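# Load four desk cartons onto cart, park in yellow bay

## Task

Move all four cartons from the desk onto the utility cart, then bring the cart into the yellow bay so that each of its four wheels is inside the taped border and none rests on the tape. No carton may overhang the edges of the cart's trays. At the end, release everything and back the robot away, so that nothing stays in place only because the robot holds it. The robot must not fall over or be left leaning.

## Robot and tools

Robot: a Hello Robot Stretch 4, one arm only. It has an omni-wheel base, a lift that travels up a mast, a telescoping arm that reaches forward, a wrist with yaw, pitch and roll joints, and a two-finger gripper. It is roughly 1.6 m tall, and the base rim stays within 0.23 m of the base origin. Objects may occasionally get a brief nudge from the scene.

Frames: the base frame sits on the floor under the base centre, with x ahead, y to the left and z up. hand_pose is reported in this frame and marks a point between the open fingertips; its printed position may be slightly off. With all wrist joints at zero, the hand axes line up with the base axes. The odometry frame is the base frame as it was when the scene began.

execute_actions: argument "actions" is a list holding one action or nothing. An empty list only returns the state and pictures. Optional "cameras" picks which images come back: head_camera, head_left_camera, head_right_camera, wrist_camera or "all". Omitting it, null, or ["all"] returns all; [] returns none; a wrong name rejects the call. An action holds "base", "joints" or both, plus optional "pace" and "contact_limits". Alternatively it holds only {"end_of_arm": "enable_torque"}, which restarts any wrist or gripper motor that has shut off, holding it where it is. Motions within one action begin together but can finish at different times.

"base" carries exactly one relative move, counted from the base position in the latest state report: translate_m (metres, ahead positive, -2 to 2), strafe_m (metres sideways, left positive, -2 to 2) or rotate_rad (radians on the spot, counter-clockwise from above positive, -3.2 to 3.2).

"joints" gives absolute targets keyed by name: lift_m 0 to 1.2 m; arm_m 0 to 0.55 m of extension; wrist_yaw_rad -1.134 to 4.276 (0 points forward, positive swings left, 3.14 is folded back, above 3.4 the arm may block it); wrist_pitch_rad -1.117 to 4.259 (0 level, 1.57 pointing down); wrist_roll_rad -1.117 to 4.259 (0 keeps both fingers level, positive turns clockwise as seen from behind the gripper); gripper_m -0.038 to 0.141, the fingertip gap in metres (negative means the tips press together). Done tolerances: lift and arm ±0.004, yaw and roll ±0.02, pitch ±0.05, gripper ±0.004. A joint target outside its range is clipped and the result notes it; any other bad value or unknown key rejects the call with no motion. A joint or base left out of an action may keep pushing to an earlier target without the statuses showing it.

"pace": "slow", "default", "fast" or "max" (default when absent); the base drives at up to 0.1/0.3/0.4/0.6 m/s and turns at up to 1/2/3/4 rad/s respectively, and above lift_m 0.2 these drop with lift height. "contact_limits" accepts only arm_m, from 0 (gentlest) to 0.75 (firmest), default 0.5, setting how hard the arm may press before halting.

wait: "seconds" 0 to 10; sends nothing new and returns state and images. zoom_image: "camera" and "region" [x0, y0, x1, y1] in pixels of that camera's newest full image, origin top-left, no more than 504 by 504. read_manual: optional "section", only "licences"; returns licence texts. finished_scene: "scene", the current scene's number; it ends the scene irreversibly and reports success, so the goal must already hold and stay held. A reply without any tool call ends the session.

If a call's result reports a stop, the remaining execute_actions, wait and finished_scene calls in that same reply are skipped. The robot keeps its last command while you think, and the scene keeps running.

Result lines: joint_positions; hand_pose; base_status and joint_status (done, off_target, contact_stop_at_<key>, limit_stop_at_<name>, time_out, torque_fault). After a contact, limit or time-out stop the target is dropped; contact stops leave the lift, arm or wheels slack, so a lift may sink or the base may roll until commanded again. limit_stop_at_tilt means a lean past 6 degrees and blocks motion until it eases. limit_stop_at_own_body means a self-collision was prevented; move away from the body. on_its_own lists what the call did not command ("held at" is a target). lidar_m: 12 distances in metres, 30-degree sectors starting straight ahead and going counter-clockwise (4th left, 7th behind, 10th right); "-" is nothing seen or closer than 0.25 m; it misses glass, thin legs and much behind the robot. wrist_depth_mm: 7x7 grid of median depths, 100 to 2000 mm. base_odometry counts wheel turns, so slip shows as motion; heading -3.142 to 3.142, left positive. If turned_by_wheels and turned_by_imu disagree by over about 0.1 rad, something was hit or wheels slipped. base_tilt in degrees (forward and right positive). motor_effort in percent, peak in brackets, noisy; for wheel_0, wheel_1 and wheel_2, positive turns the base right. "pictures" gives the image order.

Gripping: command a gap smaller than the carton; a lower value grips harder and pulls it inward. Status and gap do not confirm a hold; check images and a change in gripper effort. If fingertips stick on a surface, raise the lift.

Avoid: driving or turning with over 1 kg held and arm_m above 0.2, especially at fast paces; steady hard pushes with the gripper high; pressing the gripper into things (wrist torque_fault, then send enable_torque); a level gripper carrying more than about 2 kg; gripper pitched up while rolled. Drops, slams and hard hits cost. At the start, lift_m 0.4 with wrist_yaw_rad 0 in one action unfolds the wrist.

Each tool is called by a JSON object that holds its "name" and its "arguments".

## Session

{"name": "execute_actions", "arguments": {"actions": []}}

Scene clock: 0.00 s.
base_odometry: x=+0.000 y=+0.000 heading=+0.000 (m, m, rad; odometry frame)
turned_by_wheels: +0.000 (rad since the last result)
turned_by_imu: +0.000 (rad since the last result)
base_tilt: forward=-0.1 right=+0.0 (deg)
lidar_m: 2.41 0.77 0.86 1.89 2.10 1.24 0.93 0.89 1.79 1.63 1.59 1.71
base_status: not commanded
joint_positions: lift_m=+0.189 arm_m=-0.003 wrist_yaw_rad=+3.183 wrist_pitch_rad=-0.012 wrist_roll_rad=-0.011 gripper_m=+0.057
joint_status: not commanded
motor_effort: lift_m=+19 arm_m=-1 wrist_yaw_rad=+2 wrist_pitch_rad=-6 wrist_roll_rad=-1 gripper_m=-2 wheel_0=+0 wheel_1=+1 wheel_2=-1 (%)
hand_pose: x=-0.1236 y=+0.0753 z=+0.3708 quat_wxyz=(-0.021, +0.006, -0.005, +1.000) (m; base frame)
wrist_depth_mm: - - 136 1336 1308 - - / - - 137 1863 1661 - - / - 112 138 1921 - - - / 146 142 206 1983 - - - / 218 1661 1808 1921 1983 - 1921 / 217 1160 197 1182 195 1255 1255 / 216 809 891 109 931 854 917
pictures: head_camera, head_left_camera, head_right_camera, wrist_camera
Images, in order (width x height): head_camera 420x560, head_left_camera 420x672, head_right_camera 420x672, wrist_camera 616x392.

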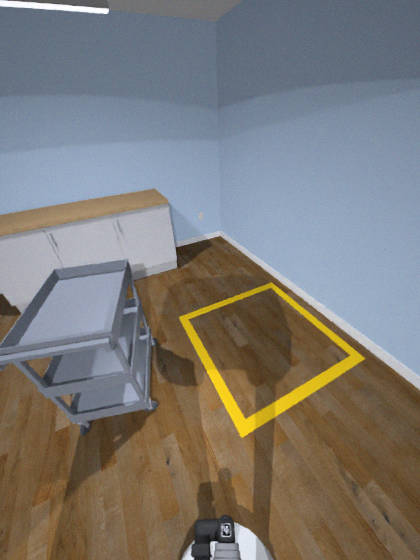

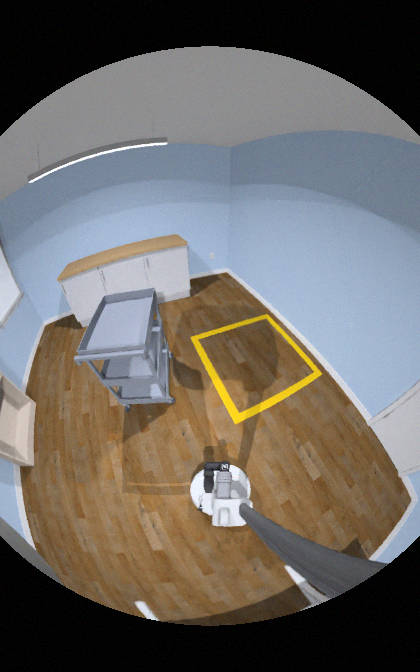

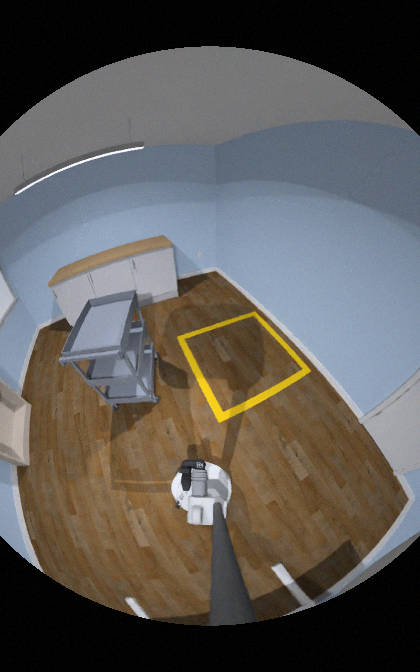

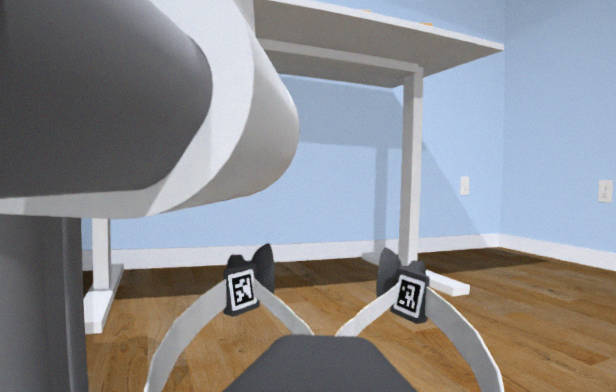

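{"name": "zoom_image", "arguments": {"camera": "head_right_camera", "region": [30, 260, 330, 440]}}

Region (30, 260, 330, 440) of head_right_camera's 420x672 image, scaled by 1.680, with more detail than that image has; it fills the top 302 rows of this view, and the rest is white.

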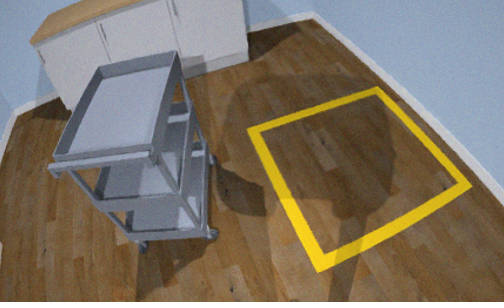

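{"name": "execute_actions", "arguments": {"actions": [{"base":{"rotate_rad":-2.6},"joints":{"lift_m":1.05,"wrist_yaw_rad":0,"wrist_pitch_rad":1.57,"gripper_m":0.141},"pace":"fast"}], "cameras": ["head_camera"]}}

Scene clock: 58.80 s.
base_odometry: x=+0.000 y=+0.000 heading=-2.600 (m, m, rad; odometry frame)
turned_by_wheels: -2.600 (rad since the last result)
turned_by_imu: -2.673 (rad since the last result)
base_tilt: forward=-0.1 right=-0.1 (deg)
lidar_m: 0.89 0.98 1.61 1.58 1.69 2.38 0.77 0.85 1.90 2.12 1.26 0.93
base_status: done
joint_positions: lift_m=+1.050 arm_m=-0.003 wrist_yaw_rad=+0.000 wrist_pitch_rad=+1.570 wrist_roll_rad=-0.011 gripper_m=+0.141
joint_status: all done
motor_effort: lift_m=+22(24) arm_m=-1(1) wrist_yaw_rad=+1(5) wrist_pitch_rad=+0(4) wrist_roll_rad=-2(1) gripper_m=+1(4) wheel_0=+0(10) wheel_1=-1(13) wheel_2=-1(12) (%)
hand_pose: x=+0.1685 y=-0.0874 z=+0.9394 quat_wxyz=(+0.707, -0.004, +0.707, +0.004) (m; base frame)
wrist_depth_mm: 1182 1205 1160 1138 1118 1118 1098 / 1205 1182 1160 1138 1138 1118 1098 / 1182 1182 1182 1160 1138 1118 1098 / 1182 1205 1182 960 1138 1138 1098 / 1229 1205 960 960 1160 1138 1138 / 1205 1255 991 960 1182 218 1160 / 1229 1229 1229 109 1160 1182 1160
pictures: head_camera
Images, in order (width x height): head_camera 420x560.

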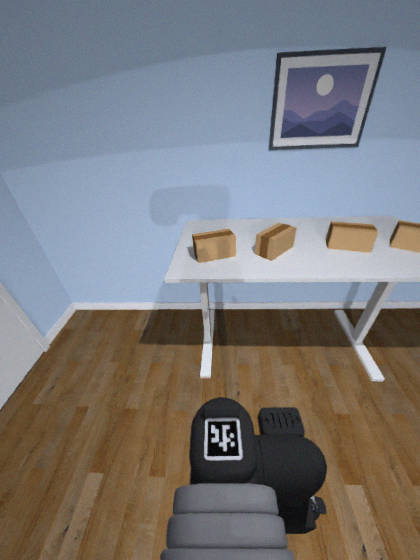

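{"name": "execute_actions", "arguments": {"actions": [{"base":{"translate_m":0.5},"joints":{"lift_m":1.2,"arm_m":0.1},"pace":"fast"}], "cameras": ["head_camera","wrist_camera"]}}

Scene clock: 86.77 s.
base_odometry: x=-0.428 y=-0.258 heading=-2.600 (m, m, rad; odometry frame)
turned_by_wheels: +0.000 (rad since the last result)
turned_by_imu: +0.001 (rad since the last result)
base_tilt: forward=-0.1 right=+0.0 (deg)
lidar_m: 0.39 0.43 1.61 1.56 1.66 2.34 1.29 1.45 2.15 2.15 0.56 0.42
base_status: done
joint_positions: lift_m=+1.198 arm_m=+0.099 wrist_yaw_rad=+0.000 wrist_pitch_rad=+1.570 wrist_roll_rad=-0.011 gripper_m=+0.141
joint_status: all done
joint sent to its limit — the command would take lift_m past its upper limit, so that joint was sent only as far as its limit.
motor_effort: lift_m=+22(23) arm_m=+4(5) wrist_yaw_rad=+1(2) wrist_pitch_rad=+0(1) wrist_roll_rad=-1(1) gripper_m=-1(2) wheel_0=+2(10) wheel_1=+1(11) wheel_2=+0(14) (%)
hand_pose: x=+0.2704 y=-0.0874 z=+1.0880 quat_wxyz=(+0.707, -0.004, +0.707, +0.004) (m; base frame)
wrist_depth_mm: 366 366 359 355 353 349 343 / 1308 1308 1308 1281 364 351 345 / 1366 1336 1308 1308 1281 1255 1281 / 1366 1336 1336 1308 1308 1281 1308 / 1366 1366 1308 1118 1308 1281 1255 / 1397 1430 1118 1098 1308 217 1281 / 1397 1397 1366 109 1336 1336 1281
pictures: head_camera, wrist_camera
Images, in order (width x height): head_camera 420x560, wrist_camera 616x392.

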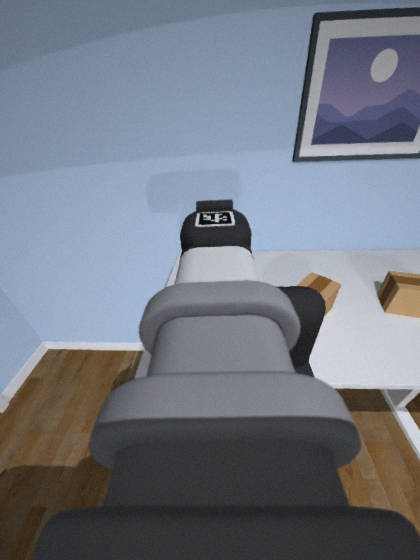

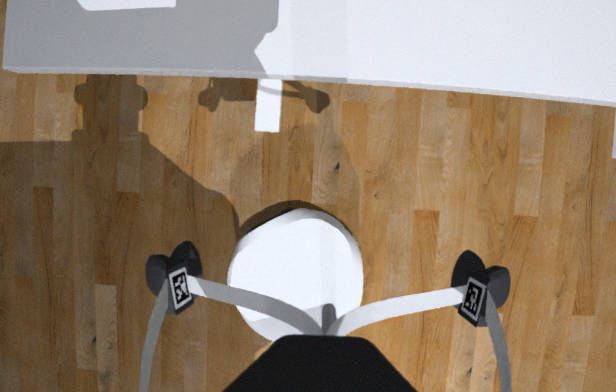

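{"name": "execute_actions", "arguments": {"actions": [{"base":{"translate_m":0.15},"joints":{"arm_m":0.25},"pace":"fast"}], "cameras": ["head_left_camera","wrist_camera"]}}

Scene clock: 127.73 s.
base_odometry: x=-0.557 y=-0.335 heading=-2.600 (m, m, rad; odometry frame)
turned_by_wheels: +0.000 (rad since the last result)
turned_by_imu: +0.001 (rad since the last result)
base_tilt: forward=-0.1 right=+0.0 (deg)
lidar_m: 0.25 0.28 1.55 1.54 1.65 2.35 1.46 1.63 2.17 0.93 0.35 0.25
base_status: done
joint_positions: lift_m=+1.198 arm_m=+0.249 wrist_yaw_rad=+0.000 wrist_pitch_rad=+1.570 wrist_roll_rad=-0.011 gripper_m=+0.141
joint_status: all done
motor_effort: lift_m=+22(22) arm_m=+4(6) wrist_yaw_rad=+1(2) wrist_pitch_rad=+1(0) wrist_roll_rad=-2(1) gripper_m=-1(2) wheel_0=+2(7) wheel_1=+2(11) wheel_2=-4(13) (%)
hand_pose: x=+0.4204 y=-0.0874 z=+1.0880 quat_wxyz=(+0.707, -0.004, +0.707, +0.004) (m; base frame)
wrist_depth_mm: 368 366 357 351 351 345 343 / 368 248 245 242 353 349 338 / 253 249 247 244 357 349 238 / 254 253 250 362 357 355 241 / 384 377 373 368 366 357 329 / 387 379 375 368 364 218 359 / 1430 384 379 109 368 366 362
pictures: head_left_camera, wrist_camera
Images, in order (width x height): head_left_camera 420x672, wrist_camera 616x392.

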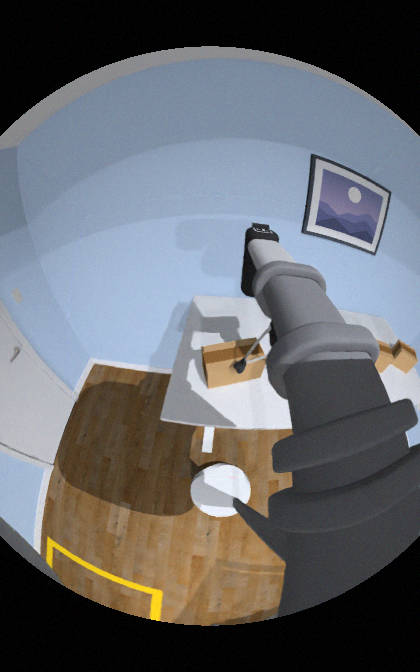

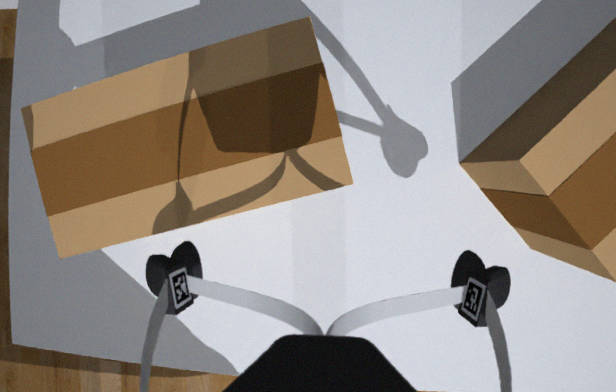

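{"name": "execute_actions", "arguments": {"actions": [{"joints":{"arm_m":0.14},"pace":"fast"}], "cameras": []}}

Scene clock: 174.70 s.
base_odometry: x=-0.557 y=-0.335 heading=-2.600 (m, m, rad; odometry frame)
turned_by_wheels: +0.000 (rad since the last result)
turned_by_imu: +0.001 (rad since the last result)
base_tilt: forward=-0.1 right=+0.0 (deg)
lidar_m: 0.25 0.25 1.54 1.56 1.65 2.34 1.47 1.65 2.19 0.90 0.35 0.25
base_status: not commanded
joint_positions: lift_m=+1.198 arm_m=+0.141 wrist_yaw_rad=+0.000 wrist_pitch_rad=+1.570 wrist_roll_rad=-0.011 gripper_m=+0.141
joint_status: all done
motor_effort: lift_m=+22(22) arm_m=-5(4) wrist_yaw_rad=+2(1) wrist_pitch_rad=+0(0) wrist_roll_rad=-2(1) gripper_m=-1(2) wheel_0=+2(2) wheel_1=+2(2) wheel_2=-4(4) (%)
hand_pose: x=+0.3118 y=-0.0874 z=+1.0880 quat_wxyz=(+0.707, -0.004, +0.707, +0.004) (m; base frame)
wrist_depth_mm: 249 246 244 254 351 312 239 / 264 258 315 357 353 351 279 / 373 370 368 359 357 353 349 / 379 373 370 366 359 357 353 / 382 379 373 366 364 359 357 / 1366 1366 1138 1118 1336 217 1281 / 1397 1397 1366 109 1336 1336 1308
pictures: none
No camera images: the call's "cameras" was empty. Leave "cameras" out to get every camera's image.

{"name": "execute_actions", "arguments": {"actions": [{"base":{"strafe_m":0.08},"joints":{"wrist_roll_rad":1.255},"pace":"fast"}], "cameras": ["wrist_camera"]}}

Scene clock: 184.87 s.
base_odometry: x=-0.515 y=-0.404 heading=-2.600 (m, m, rad; odometry frame)
turned_by_wheels: +0.000 (rad since the last result)
turned_by_imu: +0.002 (rad since the last result)
base_tilt: forward=-0.2 right=+0.1 (deg)
lidar_m: 0.25 0.26 1.49 1.46 1.52 2.24 1.49 1.59 2.27 0.90 0.36 0.25
base_status: done
joint_positions: lift_m=+1.198 arm_m=+0.141 wrist_yaw_rad=+0.000 wrist_pitch_rad=+1.570 wrist_roll_rad=+1.255 gripper_m=+0.141
joint_status: all done
motor_effort: lift_m=+22(22) arm_m=-4(5) wrist_yaw_rad=+1(2) wrist_pitch_rad=+0(0) wrist_roll_rad=+0(3) gripper_m=+0(0) wheel_0=+0(9) wheel_1=+1(12) wheel_2=+0(4) (%)
hand_pose: x=+0.3119 y=-0.0874 z=+1.0880 quat_wxyz=(+0.573, +0.415, +0.572, -0.415) (m; base frame)
wrist_depth_mm: 364 362 359 357 353 1255 1255 / 249 247 364 359 355 1255 1281 / 251 250 366 364 362 1281 1255 / 253 252 364 366 1098 1281 1281 / 254 255 370 366 1118 960 1281 / 257 255 373 370 1098 218 1308 / 382 379 377 109 1336 1308 1308
pictures: wrist_camera
Images, in order (width x height): wrist_camera 616x392.

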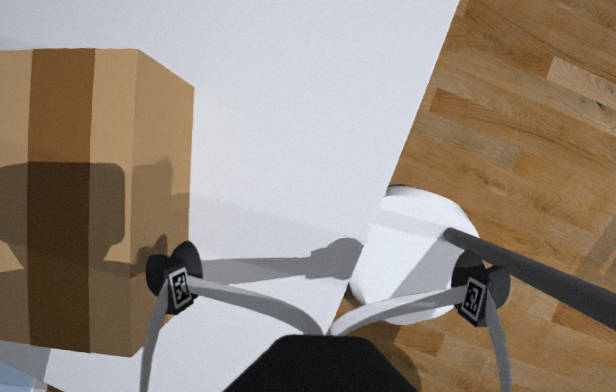

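{"name": "execute_actions", "arguments": {"actions": [{"joints":{"arm_m":0.315},"contact_limits":{"arm_m":0.1}}], "cameras": ["wrist_camera","head_left_camera"]}}

Scene clock: 201.80 s.
base_odometry: x=-0.515 y=-0.404 heading=-2.600 (m, m, rad; odometry frame)
turned_by_wheels: +0.000 (rad since the last result)
turned_by_imu: +0.001 (rad since the last result)
base_tilt: forward=-0.1 right=+0.2 (deg)
lidar_m: 0.25 0.28 1.47 1.46 1.57 2.25 1.48 1.61 2.28 0.90 0.37 0.27
base_status: not commanded
joint_positions: lift_m=+1.198 arm_m=+0.314 wrist_yaw_rad=+0.000 wrist_pitch_rad=+1.570 wrist_roll_rad=+1.255 gripper_m=+0.141
joint_status: all done
motor_effort: lift_m=+22(22) arm_m=+5(4) wrist_yaw_rad=+1(1) wrist_pitch_rad=+1(0) wrist_roll_rad=+0(0) gripper_m=-1(1) wheel_0=+0(0) wheel_1=+1(1) wheel_2=+0(0) (%)
contact_limits: arm_m 0.1
hand_pose: x=+0.4854 y=-0.0874 z=+1.0880 quat_wxyz=(+0.573, +0.415, +0.572, -0.415) (m; base frame)
wrist_depth_mm: 364 362 359 357 355 355 349 / 366 364 359 362 355 353 349 / 368 366 362 244 357 357 355 / 373 370 249 246 362 359 355 / 377 375 250 248 364 362 1281 / 382 377 252 250 251 218 1336 / 382 377 255 108 370 368 1308
pictures: head_left_camera, wrist_camera
Images, in order (width x height): head_left_camera 420x672, wrist_camera 616x392.

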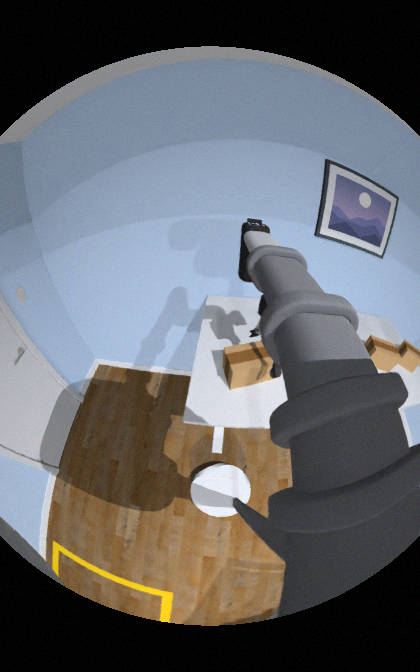

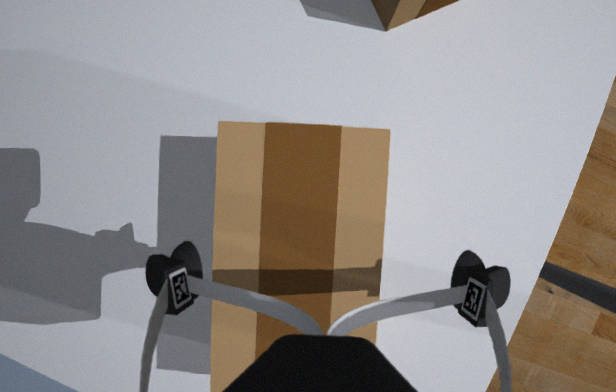

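{"name": "execute_actions", "arguments": {"actions": [{"joints":{"lift_m":1.148},"pace":"fast"}], "cameras": []}}

{"name": "execute_actions", "arguments": {"actions": [{"joints":{"gripper_m":0.03},"pace":"fast"}], "cameras": []}}

Scene clock: 212.00 s.
base_odometry: x=-0.515 y=-0.404 heading=-2.600 (m, m, rad; odometry frame)
turned_by_wheels: +0.000 (rad since the last result)
turned_by_imu: +0.001 (rad since the last result)
base_tilt: forward=+0.0 right=+0.0 (deg)
lidar_m: 0.25 0.27 1.46 1.45 1.57 2.26 1.50 1.57 2.27 0.90 0.37 0.26
base_status: not commanded
joint_positions: lift_m=+1.148 arm_m=+0.314 wrist_yaw_rad=+0.000 wrist_pitch_rad=+1.569 wrist_roll_rad=+1.255 gripper_m=+0.141
joint_status: all done
motor_effort: lift_m=+13(22) arm_m=+4(5) wrist_yaw_rad=+1(1) wrist_pitch_rad=+3(3) wrist_roll_rad=+0(0) gripper_m=-1(0) wheel_0=+0(0) wheel_1=+1(1) wheel_2=+0(0) (%)
hand_pose: x=+0.4856 y=-0.0874 z=+1.0381 quat_wxyz=(+0.573, +0.415, +0.572, -0.415) (m; base frame)
wrist_depth_mm: 315 314 310 307 306 303 301 / 319 315 312 310 309 304 303 / 319 319 197 195 195 307 306 / 324 320 200 196 196 310 309 / 327 322 200 198 198 314 310 / 330 325 202 199 198 218 312 / 330 327 203 109 319 317 1255
pictures: none
No camera images: the call's "cameras" was empty. Leave "cameras" out to get every camera's image.

Scene clock: 214.10 s.
base_odometry: x=-0.515 y=-0.404 heading=-2.600 (m, m, rad; odometry frame)
turned_by_wheels: +0.000 (rad since the last result)
turned_by_imu: +0.001 (rad since the last result)
base_tilt: forward=-0.2 right=+0.0 (deg)
lidar_m: 0.25 0.26 1.51 1.46 1.58 2.20 1.47 1.58 2.26 0.86 0.39 0.26
base_status: not commanded
joint_positions: lift_m=+1.148 arm_m=+0.314 wrist_yaw_rad=+0.000 wrist_pitch_rad=+1.570 wrist_roll_rad=+1.255 gripper_m=+0.031
joint_status: all done
motor_effort: lift_m=+15(15) arm_m=+4(5) wrist_yaw_rad=+1(0) wrist_pitch_rad=+1(7) wrist_roll_rad=+0(0) gripper_m=-32(30) wheel_0=-1(0) wheel_1=+1(1) wheel_2=+0(0) (%)
hand_pose: x=+0.4856 y=-0.0874 z=+1.0379 quat_wxyz=(+0.573, +0.415, +0.572, -0.415) (m; base frame)
wrist_depth_mm: 314 312 307 306 304 301 298 / 315 314 310 307 306 304 300 / 319 314 172 169 167 306 304 / 320 317 175 172 170 307 309 / 324 322 177 174 172 310 309 / 325 177 179 176 175 173 310 / 329 325 182 109 176 314 1281
pictures: none
No camera images: the call's "cameras" was empty. Leave "cameras" out to get every camera's image.

{"name": "execute_actions", "arguments": {"actions": [{"base":{"translate_m":-0.4},"joints":{"lift_m":1.2,"arm_m":0.0},"pace":"fast"}], "cameras": []}}

{"name": "execute_actions", "arguments": {"actions": [{"base":{"rotate_rad":-0.207},"pace":"fast"}], "cameras": []}}

{"name": "execute_actions", "arguments": {"actions": [{"base":{"translate_m":-1.37},"joints":{"lift_m":1.1},"pace":"fast"}], "cameras": []}}

{"name": "execute_actions", "arguments": {"actions": [{"base":{"rotate_rad":-1.52},"pace":"fast"}], "cameras": ["head_camera","head_right_camera"]}}

Scene clock: 320.43 s.
base_odometry: x=-0.173 y=-0.198 heading=-2.600 (m, m, rad; odometry frame)
turned_by_wheels: +0.000 (rad since the last result)
turned_by_imu: +0.002 (rad since the last result)
base_tilt: forward=-0.2 right=-0.1 (deg)
lidar_m: 0.66 1.52 1.54 1.48 1.60 2.28 1.07 1.12 2.10 2.21 0.94 0.25
base_status: done
joint_positions: lift_m=+1.198 arm_m=+0.001 wrist_yaw_rad=+0.000 wrist_pitch_rad=+1.570 wrist_roll_rad=+1.255 gripper_m=+0.031
joint_status: all done
joint sent to its limit — the command would take lift_m past its upper limit, so that joint was sent only as far as its limit.
motor_effort: lift_m=+24(27) arm_m=-4(5) wrist_yaw_rad=+2(0) wrist_pitch_rad=+2(6) wrist_roll_rad=+0(1) gripper_m=-33(30) wheel_0=-2(7) wheel_1=-3(4) wheel_2=+0(12) (%)
hand_pose: x=+0.1720 y=-0.0874 z=+1.0878 quat_wxyz=(+0.573, +0.415, +0.572, -0.415) (m; base frame)
wrist_depth_mm: 1281 1336 1281 1308 1255 1229 1281 / 1308 1308 1336 1308 1308 1281 1281 / 1281 1336 171 169 168 1281 1255 / 1308 1366 174 171 170 1281 1255 / 1336 1336 177 174 173 544 1308 / 1366 177 179 177 175 173 353 / 1366 1366 182 109 177 1336 -
pictures: none
No camera images: the call's "cameras" was empty. Leave "cameras" out to get every camera's image.

Scene clock: 321.63 s.
base_odometry: x=-0.173 y=-0.197 heading=-2.806 (m, m, rad; odometry frame)
turned_by_wheels: -0.206 (rad since the last result)
turned_by_imu: -0.211 (rad since the last result)
base_tilt: forward=-0.2 right=+0.1 (deg)
lidar_m: 0.66 0.65 1.62 1.49 1.52 1.85 1.32 1.02 2.12 2.09 1.16 0.25
base_status: done
joint_positions: lift_m=+1.198 arm_m=+0.001 wrist_yaw_rad=+0.000 wrist_pitch_rad=+1.570 wrist_roll_rad=+1.255 gripper_m=+0.031
joint_status: not commanded
motor_effort: lift_m=+24(24) arm_m=-4(4) wrist_yaw_rad=+3(2) wrist_pitch_rad=+1(2) wrist_roll_rad=-1(1) gripper_m=-31(33) wheel_0=+3(5) wheel_1=+5(10) wheel_2=+5(8) (%)
hand_pose: x=+0.1719 y=-0.0874 z=+1.0878 quat_wxyz=(+0.573, +0.415, +0.572, -0.415) (m; base frame)
wrist_depth_mm: 1308 1308 1281 1281 1281 1281 1255 / 1308 1308 1281 1281 1281 1255 1229 / 1336 1336 171 169 167 1281 1281 / 1336 1336 175 171 170 1308 1255 / 1366 1336 177 174 172 544 1308 / 1366 177 179 177 175 173 351 / 1366 1366 182 109 177 1308 -
pictures: none
No camera images: the call's "cameras" was empty. Leave "cameras" out to get every camera's image.

Scene clock: 327.67 s.
base_odometry: x=+1.121 y=+0.253 heading=-2.806 (m, m, rad; odometry frame)
turned_by_wheels: +0.000 (rad since the last result)
turned_by_imu: +0.004 (rad since the last result)
base_tilt: forward=-0.3 right=-0.1 (deg)
lidar_m: 2.02 2.19 1.42 1.27 1.27 1.58 1.27 1.24 0.31 0.28 0.33 0.25
base_status: done
joint_positions: lift_m=+1.100 arm_m=+0.001 wrist_yaw_rad=+0.000 wrist_pitch_rad=+1.570 wrist_roll_rad=+1.255 gripper_m=+0.031
joint_status: all done
motor_effort: lift_m=+16(24) arm_m=-5(4) wrist_yaw_rad=+1(2) wrist_pitch_rad=+1(2) wrist_roll_rad=-1(1) gripper_m=-33(33) wheel_0=-1(9) wheel_1=-3(5) wheel_2=+1(11) (%)
hand_pose: x=+0.1720 y=-0.0874 z=+0.9899 quat_wxyz=(+0.573, +0.415, +0.572, -0.415) (m; base frame)
wrist_depth_mm: 1182 1229 1182 723 723 389 373 / 1205 1205 1205 1025 732 715 421 / 1255 1229 171 169 167 715 723 / 1229 1229 174 172 170 1182 1205 / 1229 1205 177 174 173 544 1182 / 1281 177 179 176 175 173 351 / 1255 1255 182 109 177 1229 -
pictures: none
No camera images: the call's "cameras" was empty. Leave "cameras" out to get every camera's image.

Scene clock: 330.13 s.
base_odometry: x=+1.121 y=+0.253 heading=+1.958 (m, m, rad; odometry frame)
turned_by_wheels: -1.519 (rad since the last result)
turned_by_imu: -1.562 (rad since the last result)
base_tilt: forward=+0.0 right=+0.0 (deg)
lidar_m: 0.29 0.34 0.53 2.02 2.10 1.42 1.27 1.30 1.65 1.25 1.29 0.25
base_status: done
joint_positions: lift_m=+1.100 arm_m=+0.001 wrist_yaw_rad=+0.000 wrist_pitch_rad=+1.570 wrist_roll_rad=+1.255 gripper_m=+0.031
joint_status: not commanded
motor_effort: lift_m=+16(16) arm_m=-4(4) wrist_yaw_rad=+1(2) wrist_pitch_rad=+1(1) wrist_roll_rad=+0(1) gripper_m=-33(32) wheel_0=+4(6) wheel_1=+4(9) wheel_2=+2(8) (%)
hand_pose: x=+0.1720 y=-0.0874 z=+0.9899 quat_wxyz=(+0.573, +0.415, +0.572, -0.415) (m; base frame)
wrist_depth_mm: 424 418 418 1182 1182 1182 1138 / 424 424 421 1182 1182 1182 1160 / 427 427 172 169 167 1182 1160 / 436 430 175 171 170 1182 1182 / 436 430 177 174 172 544 1182 / 439 178 179 177 175 174 351 / 445 707 182 109 177 1229 -
pictures: head_camera, head_right_camera
Images, in order (width x height): head_camera 420x560, head_right_camera 420x672.

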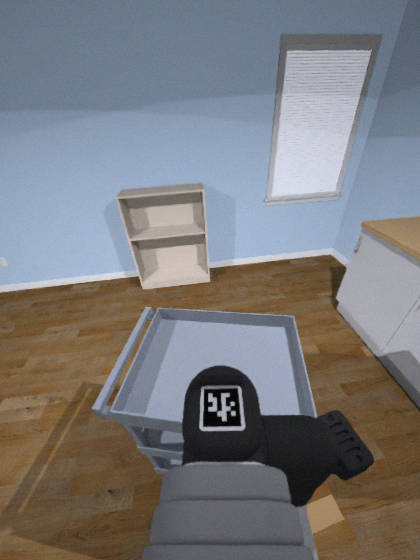

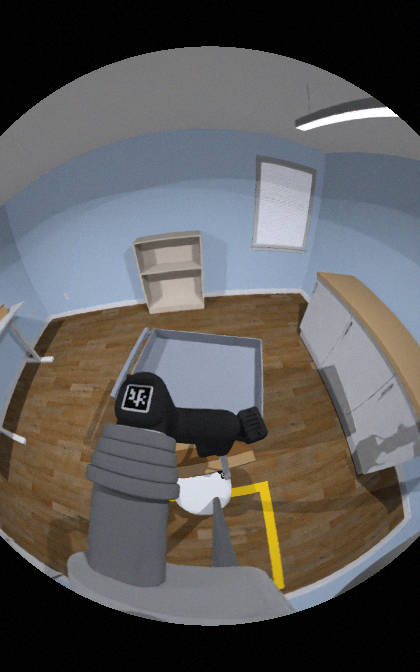

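{"name": "execute_actions", "arguments": {"actions": [{"base":{"strafe_m":0.17},"joints":{"wrist_roll_rad":1.66,"arm_m":0.36},"pace":"fast"}], "cameras": ["head_camera","wrist_camera"]}}

Scene clock: 367.03 s.
base_odometry: x=+0.963 y=+0.189 heading=+1.958 (m, m, rad; odometry frame)
turned_by_wheels: +0.000 (rad since the last result)
turned_by_imu: +0.002 (rad since the last result)
base_tilt: forward=-0.2 right=+0.1 (deg)
lidar_m: 0.32 0.37 2.03 1.84 2.13 1.39 1.30 1.29 1.64 1.42 0.43 0.31
base_status: done
joint_positions: lift_m=+1.100 arm_m=+0.359 wrist_yaw_rad=+0.000 wrist_pitch_rad=+1.570 wrist_roll_rad=+1.660 gripper_m=+0.031
joint_status: all done
motor_effort: lift_m=+16(16) arm_m=+5(7) wrist_yaw_rad=+0(0) wrist_pitch_rad=+1(4) wrist_roll_rad=+0(7) gripper_m=-31(33) wheel_0=+1(10) wheel_1=+0(13) wheel_2=+0(1) (%)
hand_pose: x=+0.5304 y=-0.0874 z=+0.9899 quat_wxyz=(+0.478, +0.522, +0.477, -0.521) (m; base frame)
wrist_depth_mm: 392 421 415 410 413 404 1182 / 402 421 415 415 413 410 1182 / 407 424 172 169 167 357 1182 / 392 424 174 172 170 384 976 / 394 430 177 174 173 399 991 / 418 178 179 177 175 174 1229 / 421 439 183 109 176 427 1205
pictures: head_camera, wrist_camera
Images, in order (width x height): head_camera 420x560, wrist_camera 616x392.

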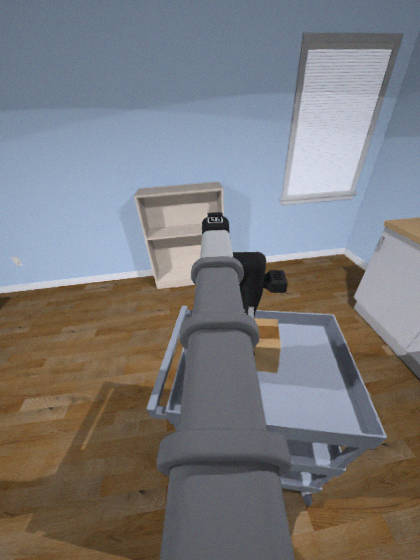

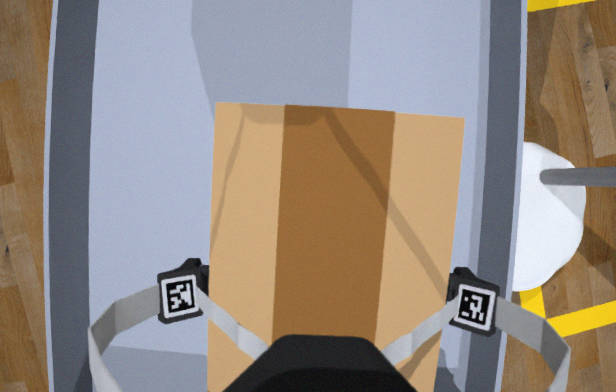

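{"name": "execute_actions", "arguments": {"actions": [{"joints":{"arm_m":0.5,"lift_m":0.976}}], "cameras": []}}

{"name": "execute_actions", "arguments": {"actions": [{"joints":{"gripper_m":0.13},"pace":"fast"}], "cameras": []}}

{"name": "execute_actions", "arguments": {"actions": [{"joints":{"lift_m":1.06,"gripper_m":0.141},"pace":"fast"}], "cameras": ["wrist_camera"]}}

Scene clock: 380.97 s.
base_odometry: x=+0.963 y=+0.189 heading=+1.958 (m, m, rad; odometry frame)
turned_by_wheels: +0.000 (rad since the last result)
turned_by_imu: +0.001 (rad since the last result)
base_tilt: forward=-0.1 right=+0.0 (deg)
lidar_m: 0.33 0.39 2.03 1.87 2.16 1.42 1.30 1.31 1.64 1.42 0.45 0.34
base_status: not commanded
joint_positions: lift_m=+0.976 arm_m=+0.499 wrist_yaw_rad=+0.000 wrist_pitch_rad=+1.569 wrist_roll_rad=+1.660 gripper_m=+0.031
joint_status: all done
motor_effort: lift_m=+15(14) arm_m=+5(3) wrist_yaw_rad=+1(1) wrist_pitch_rad=+2(3) wrist_roll_rad=+0(1) gripper_m=-32(33) wheel_0=+0(1) wheel_1=+0(0) wheel_2=+0(0) (%)
hand_pose: x=+0.6705 y=-0.0874 z=+0.8659 quat_wxyz=(+0.478, +0.522, +0.477, -0.521) (m; base frame)
wrist_depth_mm: 1078 276 293 290 289 286 285 / 1078 282 296 293 291 289 289 / 1098 289 173 171 168 291 289 / 1118 273 175 172 171 291 293 / 1118 274 177 175 173 294 293 / 1118 178 178 177 175 173 296 / 1118 278 182 109 176 300 -
pictures: none
No camera images: the call's "cameras" was empty. Leave "cameras" out to get every camera's image.

Scene clock: 382.90 s.
base_odometry: x=+0.963 y=+0.189 heading=+1.958 (m, m, rad; odometry frame)
turned_by_wheels: +0.000 (rad since the last result)
turned_by_imu: +0.001 (rad since the last result)
base_tilt: forward=-0.2 right=+0.1 (deg)
lidar_m: 0.33 0.36 2.05 1.85 2.16 1.44 1.27 1.30 1.62 1.44 0.43 0.33
base_status: not commanded
joint_positions: lift_m=+0.976 arm_m=+0.499 wrist_yaw_rad=-0.001 wrist_pitch_rad=+1.572 wrist_roll_rad=+1.660 gripper_m=+0.130
joint_status: all done
motor_effort: lift_m=+15(15) arm_m=+5(5) wrist_yaw_rad=+4(6) wrist_pitch_rad=-4(9) wrist_roll_rad=-1(0) gripper_m=-2(30) wheel_0=+1(0) wheel_1=+0(0) wheel_2=+0(0) (%)
hand_pose: x=+0.6698 y=-0.0874 z=+0.8659 quat_wxyz=(+0.477, +0.522, +0.477, -0.522) (m; base frame)
wrist_depth_mm: 1098 283 298 297 294 291 290 / 1078 281 301 298 294 293 291 / 1118 287 301 182 181 296 296 / 1118 293 303 183 182 297 294 / 1118 294 187 185 183 300 298 / 1138 274 188 186 185 298 300 / 1138 300 190 108 186 303 301
pictures: none
No camera images: the call's "cameras" was empty. Leave "cameras" out to get every camera's image.

Scene clock: 384.00 s.
base_odometry: x=+0.963 y=+0.189 heading=+1.958 (m, m, rad; odometry frame)
turned_by_wheels: +0.000 (rad since the last result)
turned_by_imu: +0.000 (rad since the last result)
base_tilt: forward=-0.1 right=+0.0 (deg)
lidar_m: 0.32 0.36 2.01 1.87 2.13 1.41 1.30 1.31 1.67 1.41 0.42 0.32
base_status: not commanded
joint_positions: lift_m=+1.060 arm_m=+0.499 wrist_yaw_rad=+0.000 wrist_pitch_rad=+1.570 wrist_roll_rad=+1.660 gripper_m=+0.141
joint_status: all done
motor_effort: lift_m=+22(24) arm_m=+4(5) wrist_yaw_rad=+2(4) wrist_pitch_rad=+0(4) wrist_roll_rad=-1(0) gripper_m=-2(0) wheel_0=+1(1) wheel_1=+0(0) wheel_2=+0(0) (%)
hand_pose: x=+0.6702 y=-0.0874 z=+0.9494 quat_wxyz=(+0.477, +0.522, +0.477, -0.522) (m; base frame)
wrist_depth_mm: 1160 1182 375 375 373 368 368 / 1182 1182 377 377 375 370 368 / 1205 1205 382 263 375 375 373 / 1182 1205 384 264 263 377 373 / 1205 1205 389 266 264 379 375 / 1229 1229 270 265 265 217 377 / 1205 1182 394 109 387 382 382
pictures: wrist_camera
Images, in order (width x height): wrist_camera 616x392.

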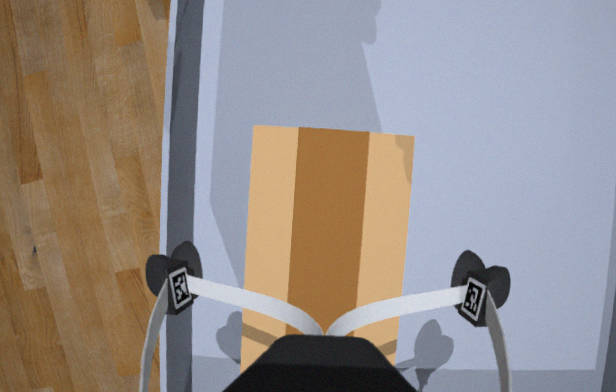

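{"name": "execute_actions", "arguments": {"actions": [{"base":{"rotate_rad":1.362},"joints":{"arm_m":0.0,"lift_m":1.2,"wrist_roll_rad":0.0},"pace":"fast"}], "cameras": []}}

{"name": "execute_actions", "arguments": {"actions": [{"base":{"translate_m":1.6},"pace":"max"}], "cameras": []}}

{"name": "execute_actions", "arguments": {"actions": [{"base":{"rotate_rad":0.362},"pace":"fast"}], "cameras": ["head_camera","wrist_camera"]}}

Scene clock: 433.50 s.
base_odometry: x=+0.963 y=+0.189 heading=-2.964 (m, m, rad; odometry frame)
turned_by_wheels: +1.361 (rad since the last result)
turned_by_imu: +1.402 (rad since the last result)
base_tilt: forward=-0.2 right=+0.0 (deg)
lidar_m: 1.85 1.87 1.58 1.29 1.27 1.48 1.44 1.44 0.36 0.30 0.35 2.26
base_status: done
joint_positions: lift_m=+1.198 arm_m=+0.001 wrist_yaw_rad=+0.000 wrist_pitch_rad=+1.570 wrist_roll_rad=+0.000 gripper_m=+0.141
joint_status: all done
joint sent to its limit — the command would take lift_m past its upper limit, so that joint was sent only as far as its limit.
motor_effort: lift_m=+22(23) arm_m=-4(3) wrist_yaw_rad=+2(0) wrist_pitch_rad=+0(1) wrist_roll_rad=-3(6) gripper_m=+0(1) wheel_0=-3(10) wheel_1=-1(5) wheel_2=-5(9) (%)
hand_pose: x=+0.1719 y=-0.0874 z=+1.0880 quat_wxyz=(+0.707, +0.000, +0.707, +0.000) (m; base frame)
wrist_depth_mm: 1336 1308 1308 1255 1255 1255 1255 / 1366 1308 1308 1308 1281 1255 1255 / 1336 1336 1308 1308 1281 1229 459 / 1366 1336 1308 1098 1308 809 504 / 1397 1366 1138 1098 1308 768 508 / 1397 1336 1366 1118 1182 218 512 / 1430 1366 1397 109 1229 831 517
pictures: none
No camera images: the call's "cameras" was empty. Leave "cameras" out to get every camera's image.

Scene clock: 440.30 s.
base_odometry: x=-0.611 y=-0.094 heading=-2.964 (m, m, rad; odometry frame)
turned_by_wheels: +0.000 (rad since the last result)
turned_by_imu: -0.001 (rad since the last result)
base_tilt: forward=-0.2 right=+0.0 (deg)
lidar_m: 0.31 0.28 0.34 1.80 1.79 2.05 1.40 1.39 1.95 1.92 0.76 0.39
base_status: done
joint_positions: lift_m=+1.198 arm_m=+0.001 wrist_yaw_rad=+0.000 wrist_pitch_rad=+1.570 wrist_roll_rad=+0.000 gripper_m=+0.141
joint_status: not commanded
motor_effort: lift_m=+22(22) arm_m=-4(4) wrist_yaw_rad=+2(2) wrist_pitch_rad=+0(0) wrist_roll_rad=-2(3) gripper_m=-1(0) wheel_0=+3(8) wheel_1=+2(9) wheel_2=-3(13) (%)
hand_pose: x=+0.1719 y=-0.0874 z=+1.0880 quat_wxyz=(+0.707, +0.000, +0.707, +0.000) (m; base frame)
wrist_depth_mm: 368 366 359 1281 1255 1229 1229 / 373 384 1308 1255 1255 1255 1229 / 1336 1336 1336 1308 1281 1308 1229 / 1366 1366 1336 1098 1308 1255 1281 / 1366 1366 1118 1098 1308 1281 1281 / 1366 1366 1366 1098 1336 218 1308 / 1397 1366 1397 109 1336 1281 1281
pictures: none
No camera images: the call's "cameras" was empty. Leave "cameras" out to get every camera's image.

Scene clock: 441.80 s.
base_odometry: x=-0.611 y=-0.094 heading=-2.603 (m, m, rad; odometry frame)
turned_by_wheels: +0.361 (rad since the last result)
turned_by_imu: +0.372 (rad since the last result)
base_tilt: forward=-0.2 right=+0.0 (deg)
lidar_m: 0.32 0.34 0.49 1.79 1.92 2.69 1.36 2.25 1.96 1.90 0.44 0.33
base_status: done
joint_positions: lift_m=+1.198 arm_m=+0.001 wrist_yaw_rad=+0.000 wrist_pitch_rad=+1.570 wrist_roll_rad=+0.000 gripper_m=+0.141
joint_status: not commanded
motor_effort: lift_m=+22(22) arm_m=-4(5) wrist_yaw_rad=+1(1) wrist_pitch_rad=+0(0) wrist_roll_rad=-2(2) gripper_m=-1(0) wheel_0=-4(6) wheel_1=-4(7) wheel_2=-5(9) (%)
hand_pose: x=+0.1719 y=-0.0874 z=+1.0880 quat_wxyz=(+0.707, +0.000, +0.707, +0.000) (m; base frame)
wrist_depth_mm: 368 366 362 355 351 347 343 / 1336 1308 1281 1281 1281 1255 1229 / 1336 1366 1308 1281 1281 1255 1281 / 1366 1336 1308 1118 1308 1229 1255 / 1366 1366 1118 1118 1336 1281 1281 / 1397 1397 1336 1118 1336 217 1308 / 1397 1366 1366 109 1336 1336 1308
pictures: head_camera, wrist_camera
Images, in order (width x height): head_camera 420x560, wrist_camera 616x392.

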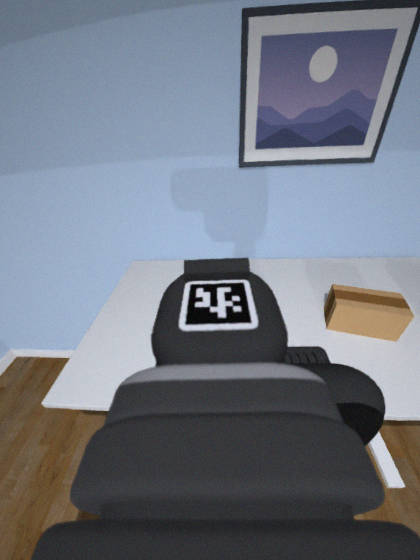

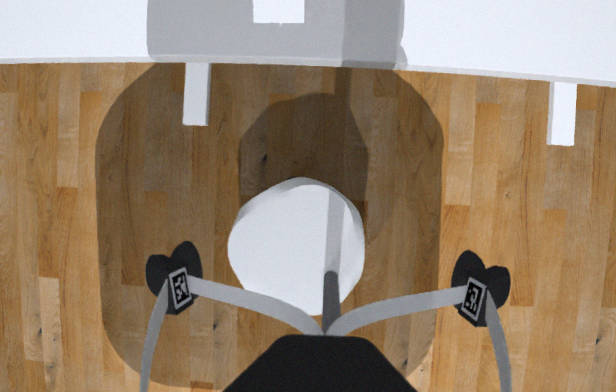

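{"name": "execute_actions", "arguments": {"actions": [{"joints":{"arm_m":0.22},"pace":"fast"}], "cameras": ["wrist_camera"]}}

Scene clock: 461.60 s.
base_odometry: x=-0.611 y=-0.094 heading=-2.603 (m, m, rad; odometry frame)
turned_by_wheels: +0.000 (rad since the last result)
turned_by_imu: +0.001 (rad since the last result)
base_tilt: forward=-0.2 right=+0.0 (deg)
lidar_m: 0.31 0.34 0.48 1.80 1.92 2.69 1.36 2.23 1.94 1.88 0.44 0.32
base_status: not commanded
joint_positions: lift_m=+1.198 arm_m=+0.219 wrist_yaw_rad=+0.000 wrist_pitch_rad=+1.570 wrist_roll_rad=+0.000 gripper_m=+0.141
joint_status: all done
motor_effort: lift_m=+22(22) arm_m=+5(5) wrist_yaw_rad=+1(1) wrist_pitch_rad=+1(0) wrist_roll_rad=-2(3) gripper_m=+0(0) wheel_0=-4(3) wheel_1=-4(4) wheel_2=-5(5) (%)
hand_pose: x=+0.3904 y=-0.0874 z=+1.0880 quat_wxyz=(+0.707, +0.000, +0.707, +0.000) (m; base frame)
wrist_depth_mm: 368 362 242 240 351 349 343 / 370 368 362 315 353 349 347 / 373 370 366 362 357 351 349 / 377 375 368 364 362 355 351 / 384 375 373 368 364 359 355 / 1366 1397 1118 373 366 218 1281 / 1397 1366 1366 109 1336 1308 1308
pictures: wrist_camera
Images, in order (width x height): wrist_camera 616x392.

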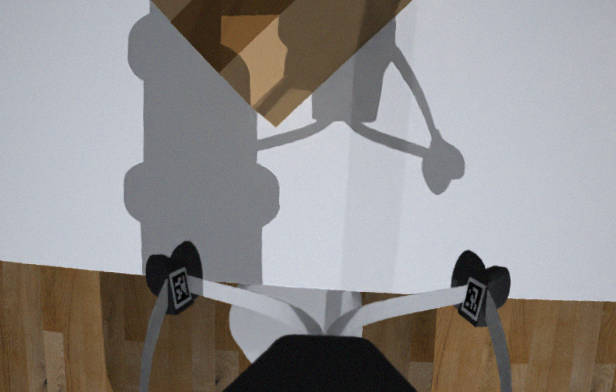

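{"name": "execute_actions", "arguments": {"actions": [{"base":{"strafe_m":0.02},"joints":{"wrist_roll_rad":0.8},"pace":"fast"}], "cameras": ["wrist_camera"]}}

Scene clock: 488.13 s.
base_odometry: x=-0.601 y=-0.111 heading=-2.603 (m, m, rad; odometry frame)
turned_by_wheels: +0.000 (rad since the last result)
turned_by_imu: +0.001 (rad since the last result)
base_tilt: forward=-0.2 right=+0.1 (deg)
lidar_m: 0.29 0.33 0.49 1.74 1.90 2.68 1.40 2.25 1.99 1.91 0.45 0.32
base_status: done
joint_positions: lift_m=+1.198 arm_m=+0.219 wrist_yaw_rad=+0.000 wrist_pitch_rad=+1.570 wrist_roll_rad=+0.800 gripper_m=+0.141
joint_status: all done
motor_effort: lift_m=+22(22) arm_m=+4(5) wrist_yaw_rad=+1(1) wrist_pitch_rad=+1(1) wrist_roll_rad=+0(5) gripper_m=-1(0) wheel_0=+0(10) wheel_1=+1(5) wheel_2=+0(5) (%)
hand_pose: x=+0.3904 y=-0.0874 z=+1.0880 quat_wxyz=(+0.652, +0.275, +0.651, -0.275) (m; base frame)
wrist_depth_mm: 247 245 322 355 353 349 347 / 248 247 329 359 355 355 351 / 250 248 338 362 359 355 1255 / 375 370 368 366 362 1308 1255 / 377 373 370 368 1098 1281 1308 / 382 377 373 368 1098 210 1281 / 384 382 377 109 1098 1308 1308
pictures: wrist_camera
Images, in order (width x height): wrist_camera 616x392.

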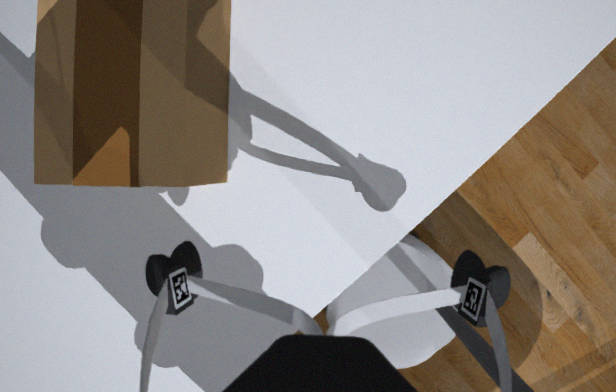

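{"name": "execute_actions", "arguments": {"actions": [{"joints":{"arm_m":0.41},"contact_limits":{"arm_m":0.1},"pace":"fast"}], "cameras": ["wrist_camera"]}}

Scene clock: 504.87 s.
base_odometry: x=-0.601 y=-0.111 heading=-2.603 (m, m, rad; odometry frame)
turned_by_wheels: +0.000 (rad since the last result)
turned_by_imu: +0.001 (rad since the last result)
base_tilt: forward=-0.1 right=+0.0 (deg)
lidar_m: 0.30 0.35 0.51 1.75 1.88 2.67 1.33 2.25 1.98 1.92 0.42 0.31
base_status: not commanded
joint_positions: lift_m=+1.198 arm_m=+0.409 wrist_yaw_rad=+0.000 wrist_pitch_rad=+1.570 wrist_roll_rad=+0.800 gripper_m=+0.141
joint_status: all done
motor_effort: lift_m=+22(22) arm_m=+5(3) wrist_yaw_rad=+1(1) wrist_pitch_rad=+1(1) wrist_roll_rad=+0(0) gripper_m=-1(2) wheel_0=+1(0) wheel_1=+1(1) wheel_2=+0(0) (%)
contact_limits: arm_m 0.1
hand_pose: x=+0.5804 y=-0.0874 z=+1.0880 quat_wxyz=(+0.652, +0.275, +0.651, -0.275) (m; base frame)
wrist_depth_mm: 364 362 355 355 351 347 347 / 366 364 359 242 353 351 349 / 370 366 362 244 244 353 351 / 375 370 368 245 246 355 355 / 377 373 250 247 364 359 359 / 382 377 252 249 249 218 362 / 384 379 377 109 368 368 1336
pictures: wrist_camera
Images, in order (width x height): wrist_camera 616x392.

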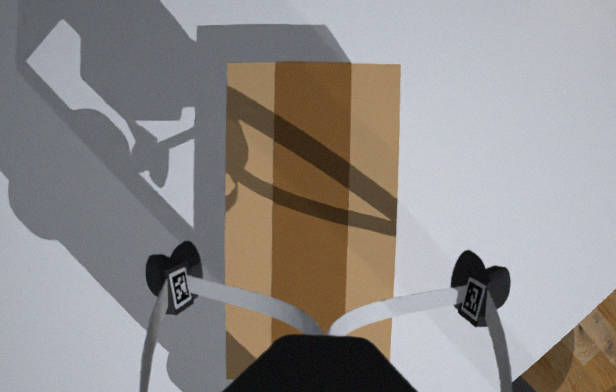

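{"name": "execute_actions", "arguments": {"actions": [{"joints":{"lift_m":1.148},"pace":"fast"}], "cameras": []}}

{"name": "execute_actions", "arguments": {"actions": [{"joints":{"gripper_m":0.03},"pace":"fast"}], "cameras": []}}

{"name": "execute_actions", "arguments": {"actions": [{"base":{"translate_m":-0.3},"joints":{"lift_m":1.2,"arm_m":0.0},"pace":"fast"}], "cameras": []}}

{"name": "execute_actions", "arguments": {"actions": [{"base":{"rotate_rad":-0.442},"joints":{"lift_m":0.4,"wrist_roll_rad":1.66},"pace":"fast"}], "cameras": ["wrist_camera"]}}

Scene clock: 539.50 s.
base_odometry: x=-0.601 y=-0.111 heading=-2.603 (m, m, rad; odometry frame)
turned_by_wheels: +0.000 (rad since the last result)
turned_by_imu: +0.001 (rad since the last result)
base_tilt: forward=-0.1 right=+0.0 (deg)
lidar_m: 0.29 0.35 0.46 1.77 1.89 2.65 1.35 2.25 1.97 1.92 0.44 0.31
base_status: not commanded
joint_positions: lift_m=+1.148 arm_m=+0.409 wrist_yaw_rad=+0.000 wrist_pitch_rad=+1.570 wrist_roll_rad=+0.800 gripper_m=+0.141
joint_status: all done
motor_effort: lift_m=+13(20) arm_m=+4(5) wrist_yaw_rad=+1(1) wrist_pitch_rad=+1(2) wrist_roll_rad=+0(0) gripper_m=+0(0) wheel_0=+0(0) wheel_1=+1(1) wheel_2=+0(0) (%)
hand_pose: x=+0.5804 y=-0.0874 z=+1.0381 quat_wxyz=(+0.652, +0.275, +0.651, -0.275) (m; base frame)
wrist_depth_mm: 315 312 307 249 303 301 300 / 317 315 195 193 191 303 301 / 320 315 196 195 193 307 303 / 324 322 198 195 195 310 306 / 325 322 200 198 196 310 309 / 329 325 201 198 198 217 312 / 332 330 204 109 319 317 315
pictures: none
No camera images: the call's "cameras" was empty. Leave "cameras" out to get every camera's image.

Scene clock: 541.60 s.
base_odometry: x=-0.601 y=-0.111 heading=-2.603 (m, m, rad; odometry frame)
turned_by_wheels: +0.000 (rad since the last result)
turned_by_imu: +0.001 (rad since the last result)
base_tilt: forward=-0.2 right=+0.0 (deg)
lidar_m: 0.31 0.34 0.47 1.75 1.92 2.68 1.37 2.24 1.95 1.91 0.46 0.33
base_status: not commanded
joint_positions: lift_m=+1.148 arm_m=+0.409 wrist_yaw_rad=+0.000 wrist_pitch_rad=+1.570 wrist_roll_rad=+0.800 gripper_m=+0.031
joint_status: all done
motor_effort: lift_m=+16(16) arm_m=+4(4) wrist_yaw_rad=+1(1) wrist_pitch_rad=+0(6) wrist_roll_rad=+0(0) gripper_m=-34(32) wheel_0=+0(0) wheel_1=+1(1) wheel_2=+0(0) (%)
hand_pose: x=+0.5804 y=-0.0874 z=+1.0378 quat_wxyz=(+0.652, +0.275, +0.651, -0.275) (m; base frame)
wrist_depth_mm: 310 309 304 183 182 297 296 / 314 310 184 181 180 301 298 / 319 315 182 180 179 304 301 / 320 319 181 179 177 307 303 / 324 320 180 178 176 309 306 / 325 177 178 176 174 175 310 / 330 325 177 109 172 315 -
pictures: none
No camera images: the call's "cameras" was empty. Leave "cameras" out to get every camera's image.

Scene clock: 544.03 s.
base_odometry: x=-0.344 y=+0.043 heading=-2.603 (m, m, rad; odometry frame)
turned_by_wheels: +0.000 (rad since the last result)
turned_by_imu: +0.001 (rad since the last result)
base_tilt: forward=-0.1 right=+0.0 (deg)
lidar_m: 0.61 0.66 1.88 1.78 1.91 2.68 1.05 2.23 1.80 1.90 0.26 0.25
base_status: done
joint_positions: lift_m=+1.198 arm_m=+0.001 wrist_yaw_rad=+0.000 wrist_pitch_rad=+1.570 wrist_roll_rad=+0.800 gripper_m=+0.031
joint_status: all done
joint sent to its limit — the command would take lift_m past its upper limit, so that joint was sent only as far as its limit.
motor_effort: lift_m=+26(26) arm_m=-4(7) wrist_yaw_rad=+2(1) wrist_pitch_rad=-1(6) wrist_roll_rad=-1(1) gripper_m=-33(35) wheel_0=-4(6) wheel_1=-3(10) wheel_2=+1(12) (%)
hand_pose: x=+0.1717 y=-0.0874 z=+1.0876 quat_wxyz=(+0.651, +0.275, +0.651, -0.275) (m; base frame)
wrist_depth_mm: 1308 1281 1281 182 182 1255 1229 / 1281 1308 184 182 181 1281 1255 / 1336 1308 183 180 179 1255 1255 / 1366 1308 181 179 178 1281 1281 / 1366 1336 180 177 176 1281 1281 / 1366 177 178 176 174 175 1281 / 1366 1397 177 109 172 477 1336
pictures: none
No camera images: the call's "cameras" was empty. Leave "cameras" out to get every camera's image.

Scene clock: 547.10 s.
base_odometry: x=-0.344 y=+0.043 heading=-3.045 (m, m, rad; odometry frame)
turned_by_wheels: -0.441 (rad since the last result)
turned_by_imu: -0.453 (rad since the last result)
base_tilt: forward=-0.2 right=+0.0 (deg)
lidar_m: 0.62 0.61 0.70 1.80 1.77 1.96 1.65 1.04 2.11 1.78 0.27 0.28
base_status: done
joint_positions: lift_m=+0.400 arm_m=+0.001 wrist_yaw_rad=+0.000 wrist_pitch_rad=+1.570 wrist_roll_rad=+1.660 gripper_m=+0.031
joint_status: all done
motor_effort: lift_m=+17(24) arm_m=-4(4) wrist_yaw_rad=+1(0) wrist_pitch_rad=+1(1) wrist_roll_rad=+0(5) gripper_m=-34(34) wheel_0=+3(6) wheel_1=+3(6) wheel_2=+3(8) (%)
hand_pose: x=+0.1720 y=-0.0874 z=+0.2898 quat_wxyz=(+0.478, +0.522, +0.477, -0.521) (m; base frame)
wrist_depth_mm: 512 512 508 183 182 496 492 / 517 517 185 181 181 496 500 / 521 517 182 180 179 300 297 / 525 525 181 179 177 298 297 / 530 525 180 177 176 300 297 / 535 177 178 176 174 175 300 / 544 535 177 109 171 303 -
pictures: wrist_camera
Images, in order (width x height): wrist_camera 616x392.

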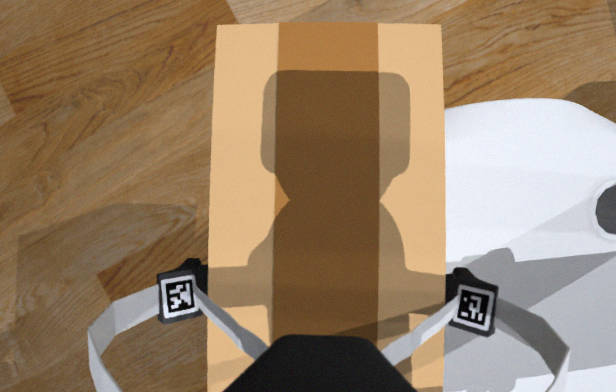

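{"name": "execute_actions", "arguments": {"actions": [{"base":{"translate_m":-1.325},"joints":{"lift_m":1.1},"pace":"max"}], "cameras": []}}

{"name": "execute_actions", "arguments": {"actions": [{"base":{"rotate_rad":-1.284},"pace":"max"}], "cameras": ["head_camera"]}}

Scene clock: 560.90 s.
base_odometry: x=+0.975 y=+0.171 heading=-3.045 (m, m, rad; odometry frame)
turned_by_wheels: -0.001 (rad since the last result)
turned_by_imu: +0.004 (rad since the last result)
base_tilt: forward=-0.1 right=+0.0 (deg)
lidar_m: 1.91 1.84 1.65 1.30 1.26 1.39 1.46 1.42 0.39 0.33 0.25 0.25
base_status: done
joint_positions: lift_m=+1.099 arm_m=+0.001 wrist_yaw_rad=+0.000 wrist_pitch_rad=+1.570 wrist_roll_rad=+1.660 gripper_m=+0.031
joint_status: all done
motor_effort: lift_m=+24(25) arm_m=-4(5) wrist_yaw_rad=+2(0) wrist_pitch_rad=+1(4) wrist_roll_rad=+0(0) gripper_m=-32(33) wheel_0=-2(9) wheel_1=-2(7) wheel_2=-2(16) (%)
hand_pose: x=+0.1719 y=-0.0874 z=+0.9892 quat_wxyz=(+0.478, +0.522, +0.477, -0.521) (m; base frame)
wrist_depth_mm: 1205 1205 439 183 181 723 1182 / 1205 1229 184 182 180 1182 1160 / 1229 1229 182 180 179 1182 1182 / 1229 1229 180 179 178 691 377 / 1255 1255 179 177 176 1205 1182 / 1281 177 178 176 175 174 1182 / 1255 1255 177 109 172 1229 1205
pictures: none
No camera images: the call's "cameras" was empty. Leave "cameras" out to get every camera's image.

Scene clock: 563.17 s.
base_odometry: x=+0.975 y=+0.171 heading=+1.955 (m, m, rad; odometry frame)
turned_by_wheels: -1.283 (rad since the last result)
turned_by_imu: -1.319 (rad since the last result)
base_tilt: forward=-0.2 right=+0.0 (deg)
lidar_m: 0.33 0.37 2.03 1.85 2.14 1.38 1.27 1.31 1.64 1.40 0.25 0.25
base_status: done
joint_positions: lift_m=+1.099 arm_m=+0.001 wrist_yaw_rad=+0.000 wrist_pitch_rad=+1.570 wrist_roll_rad=+1.660 gripper_m=+0.031
joint_status: not commanded
motor_effort: lift_m=+24(24) arm_m=-4(4) wrist_yaw_rad=+1(1) wrist_pitch_rad=+1(2) wrist_roll_rad=+0(0) gripper_m=-33(32) wheel_0=+3(6) wheel_1=+2(11) wheel_2=+3(7) (%)
hand_pose: x=+0.1720 y=-0.0874 z=+0.9892 quat_wxyz=(+0.478, +0.522, +0.477, -0.521) (m; base frame)
wrist_depth_mm: 424 418 580 183 182 1182 1138 / 424 424 185 181 181 1160 1160 / 430 424 182 180 179 1182 1182 / 433 430 181 179 177 683 375 / 439 433 179 177 176 1182 1182 / 439 178 178 176 174 174 1205 / 442 421 177 109 172 1229 1229
pictures: head_camera
Images, in order (width x height): head_camera 420x560.

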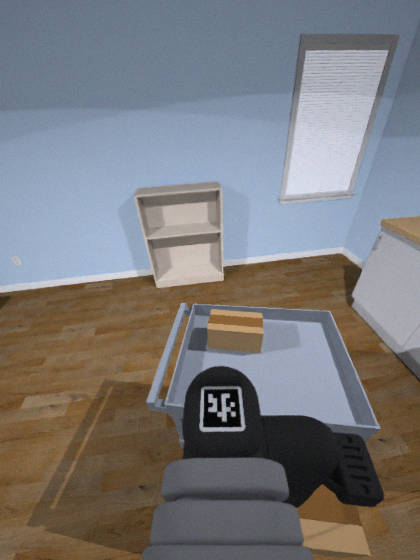

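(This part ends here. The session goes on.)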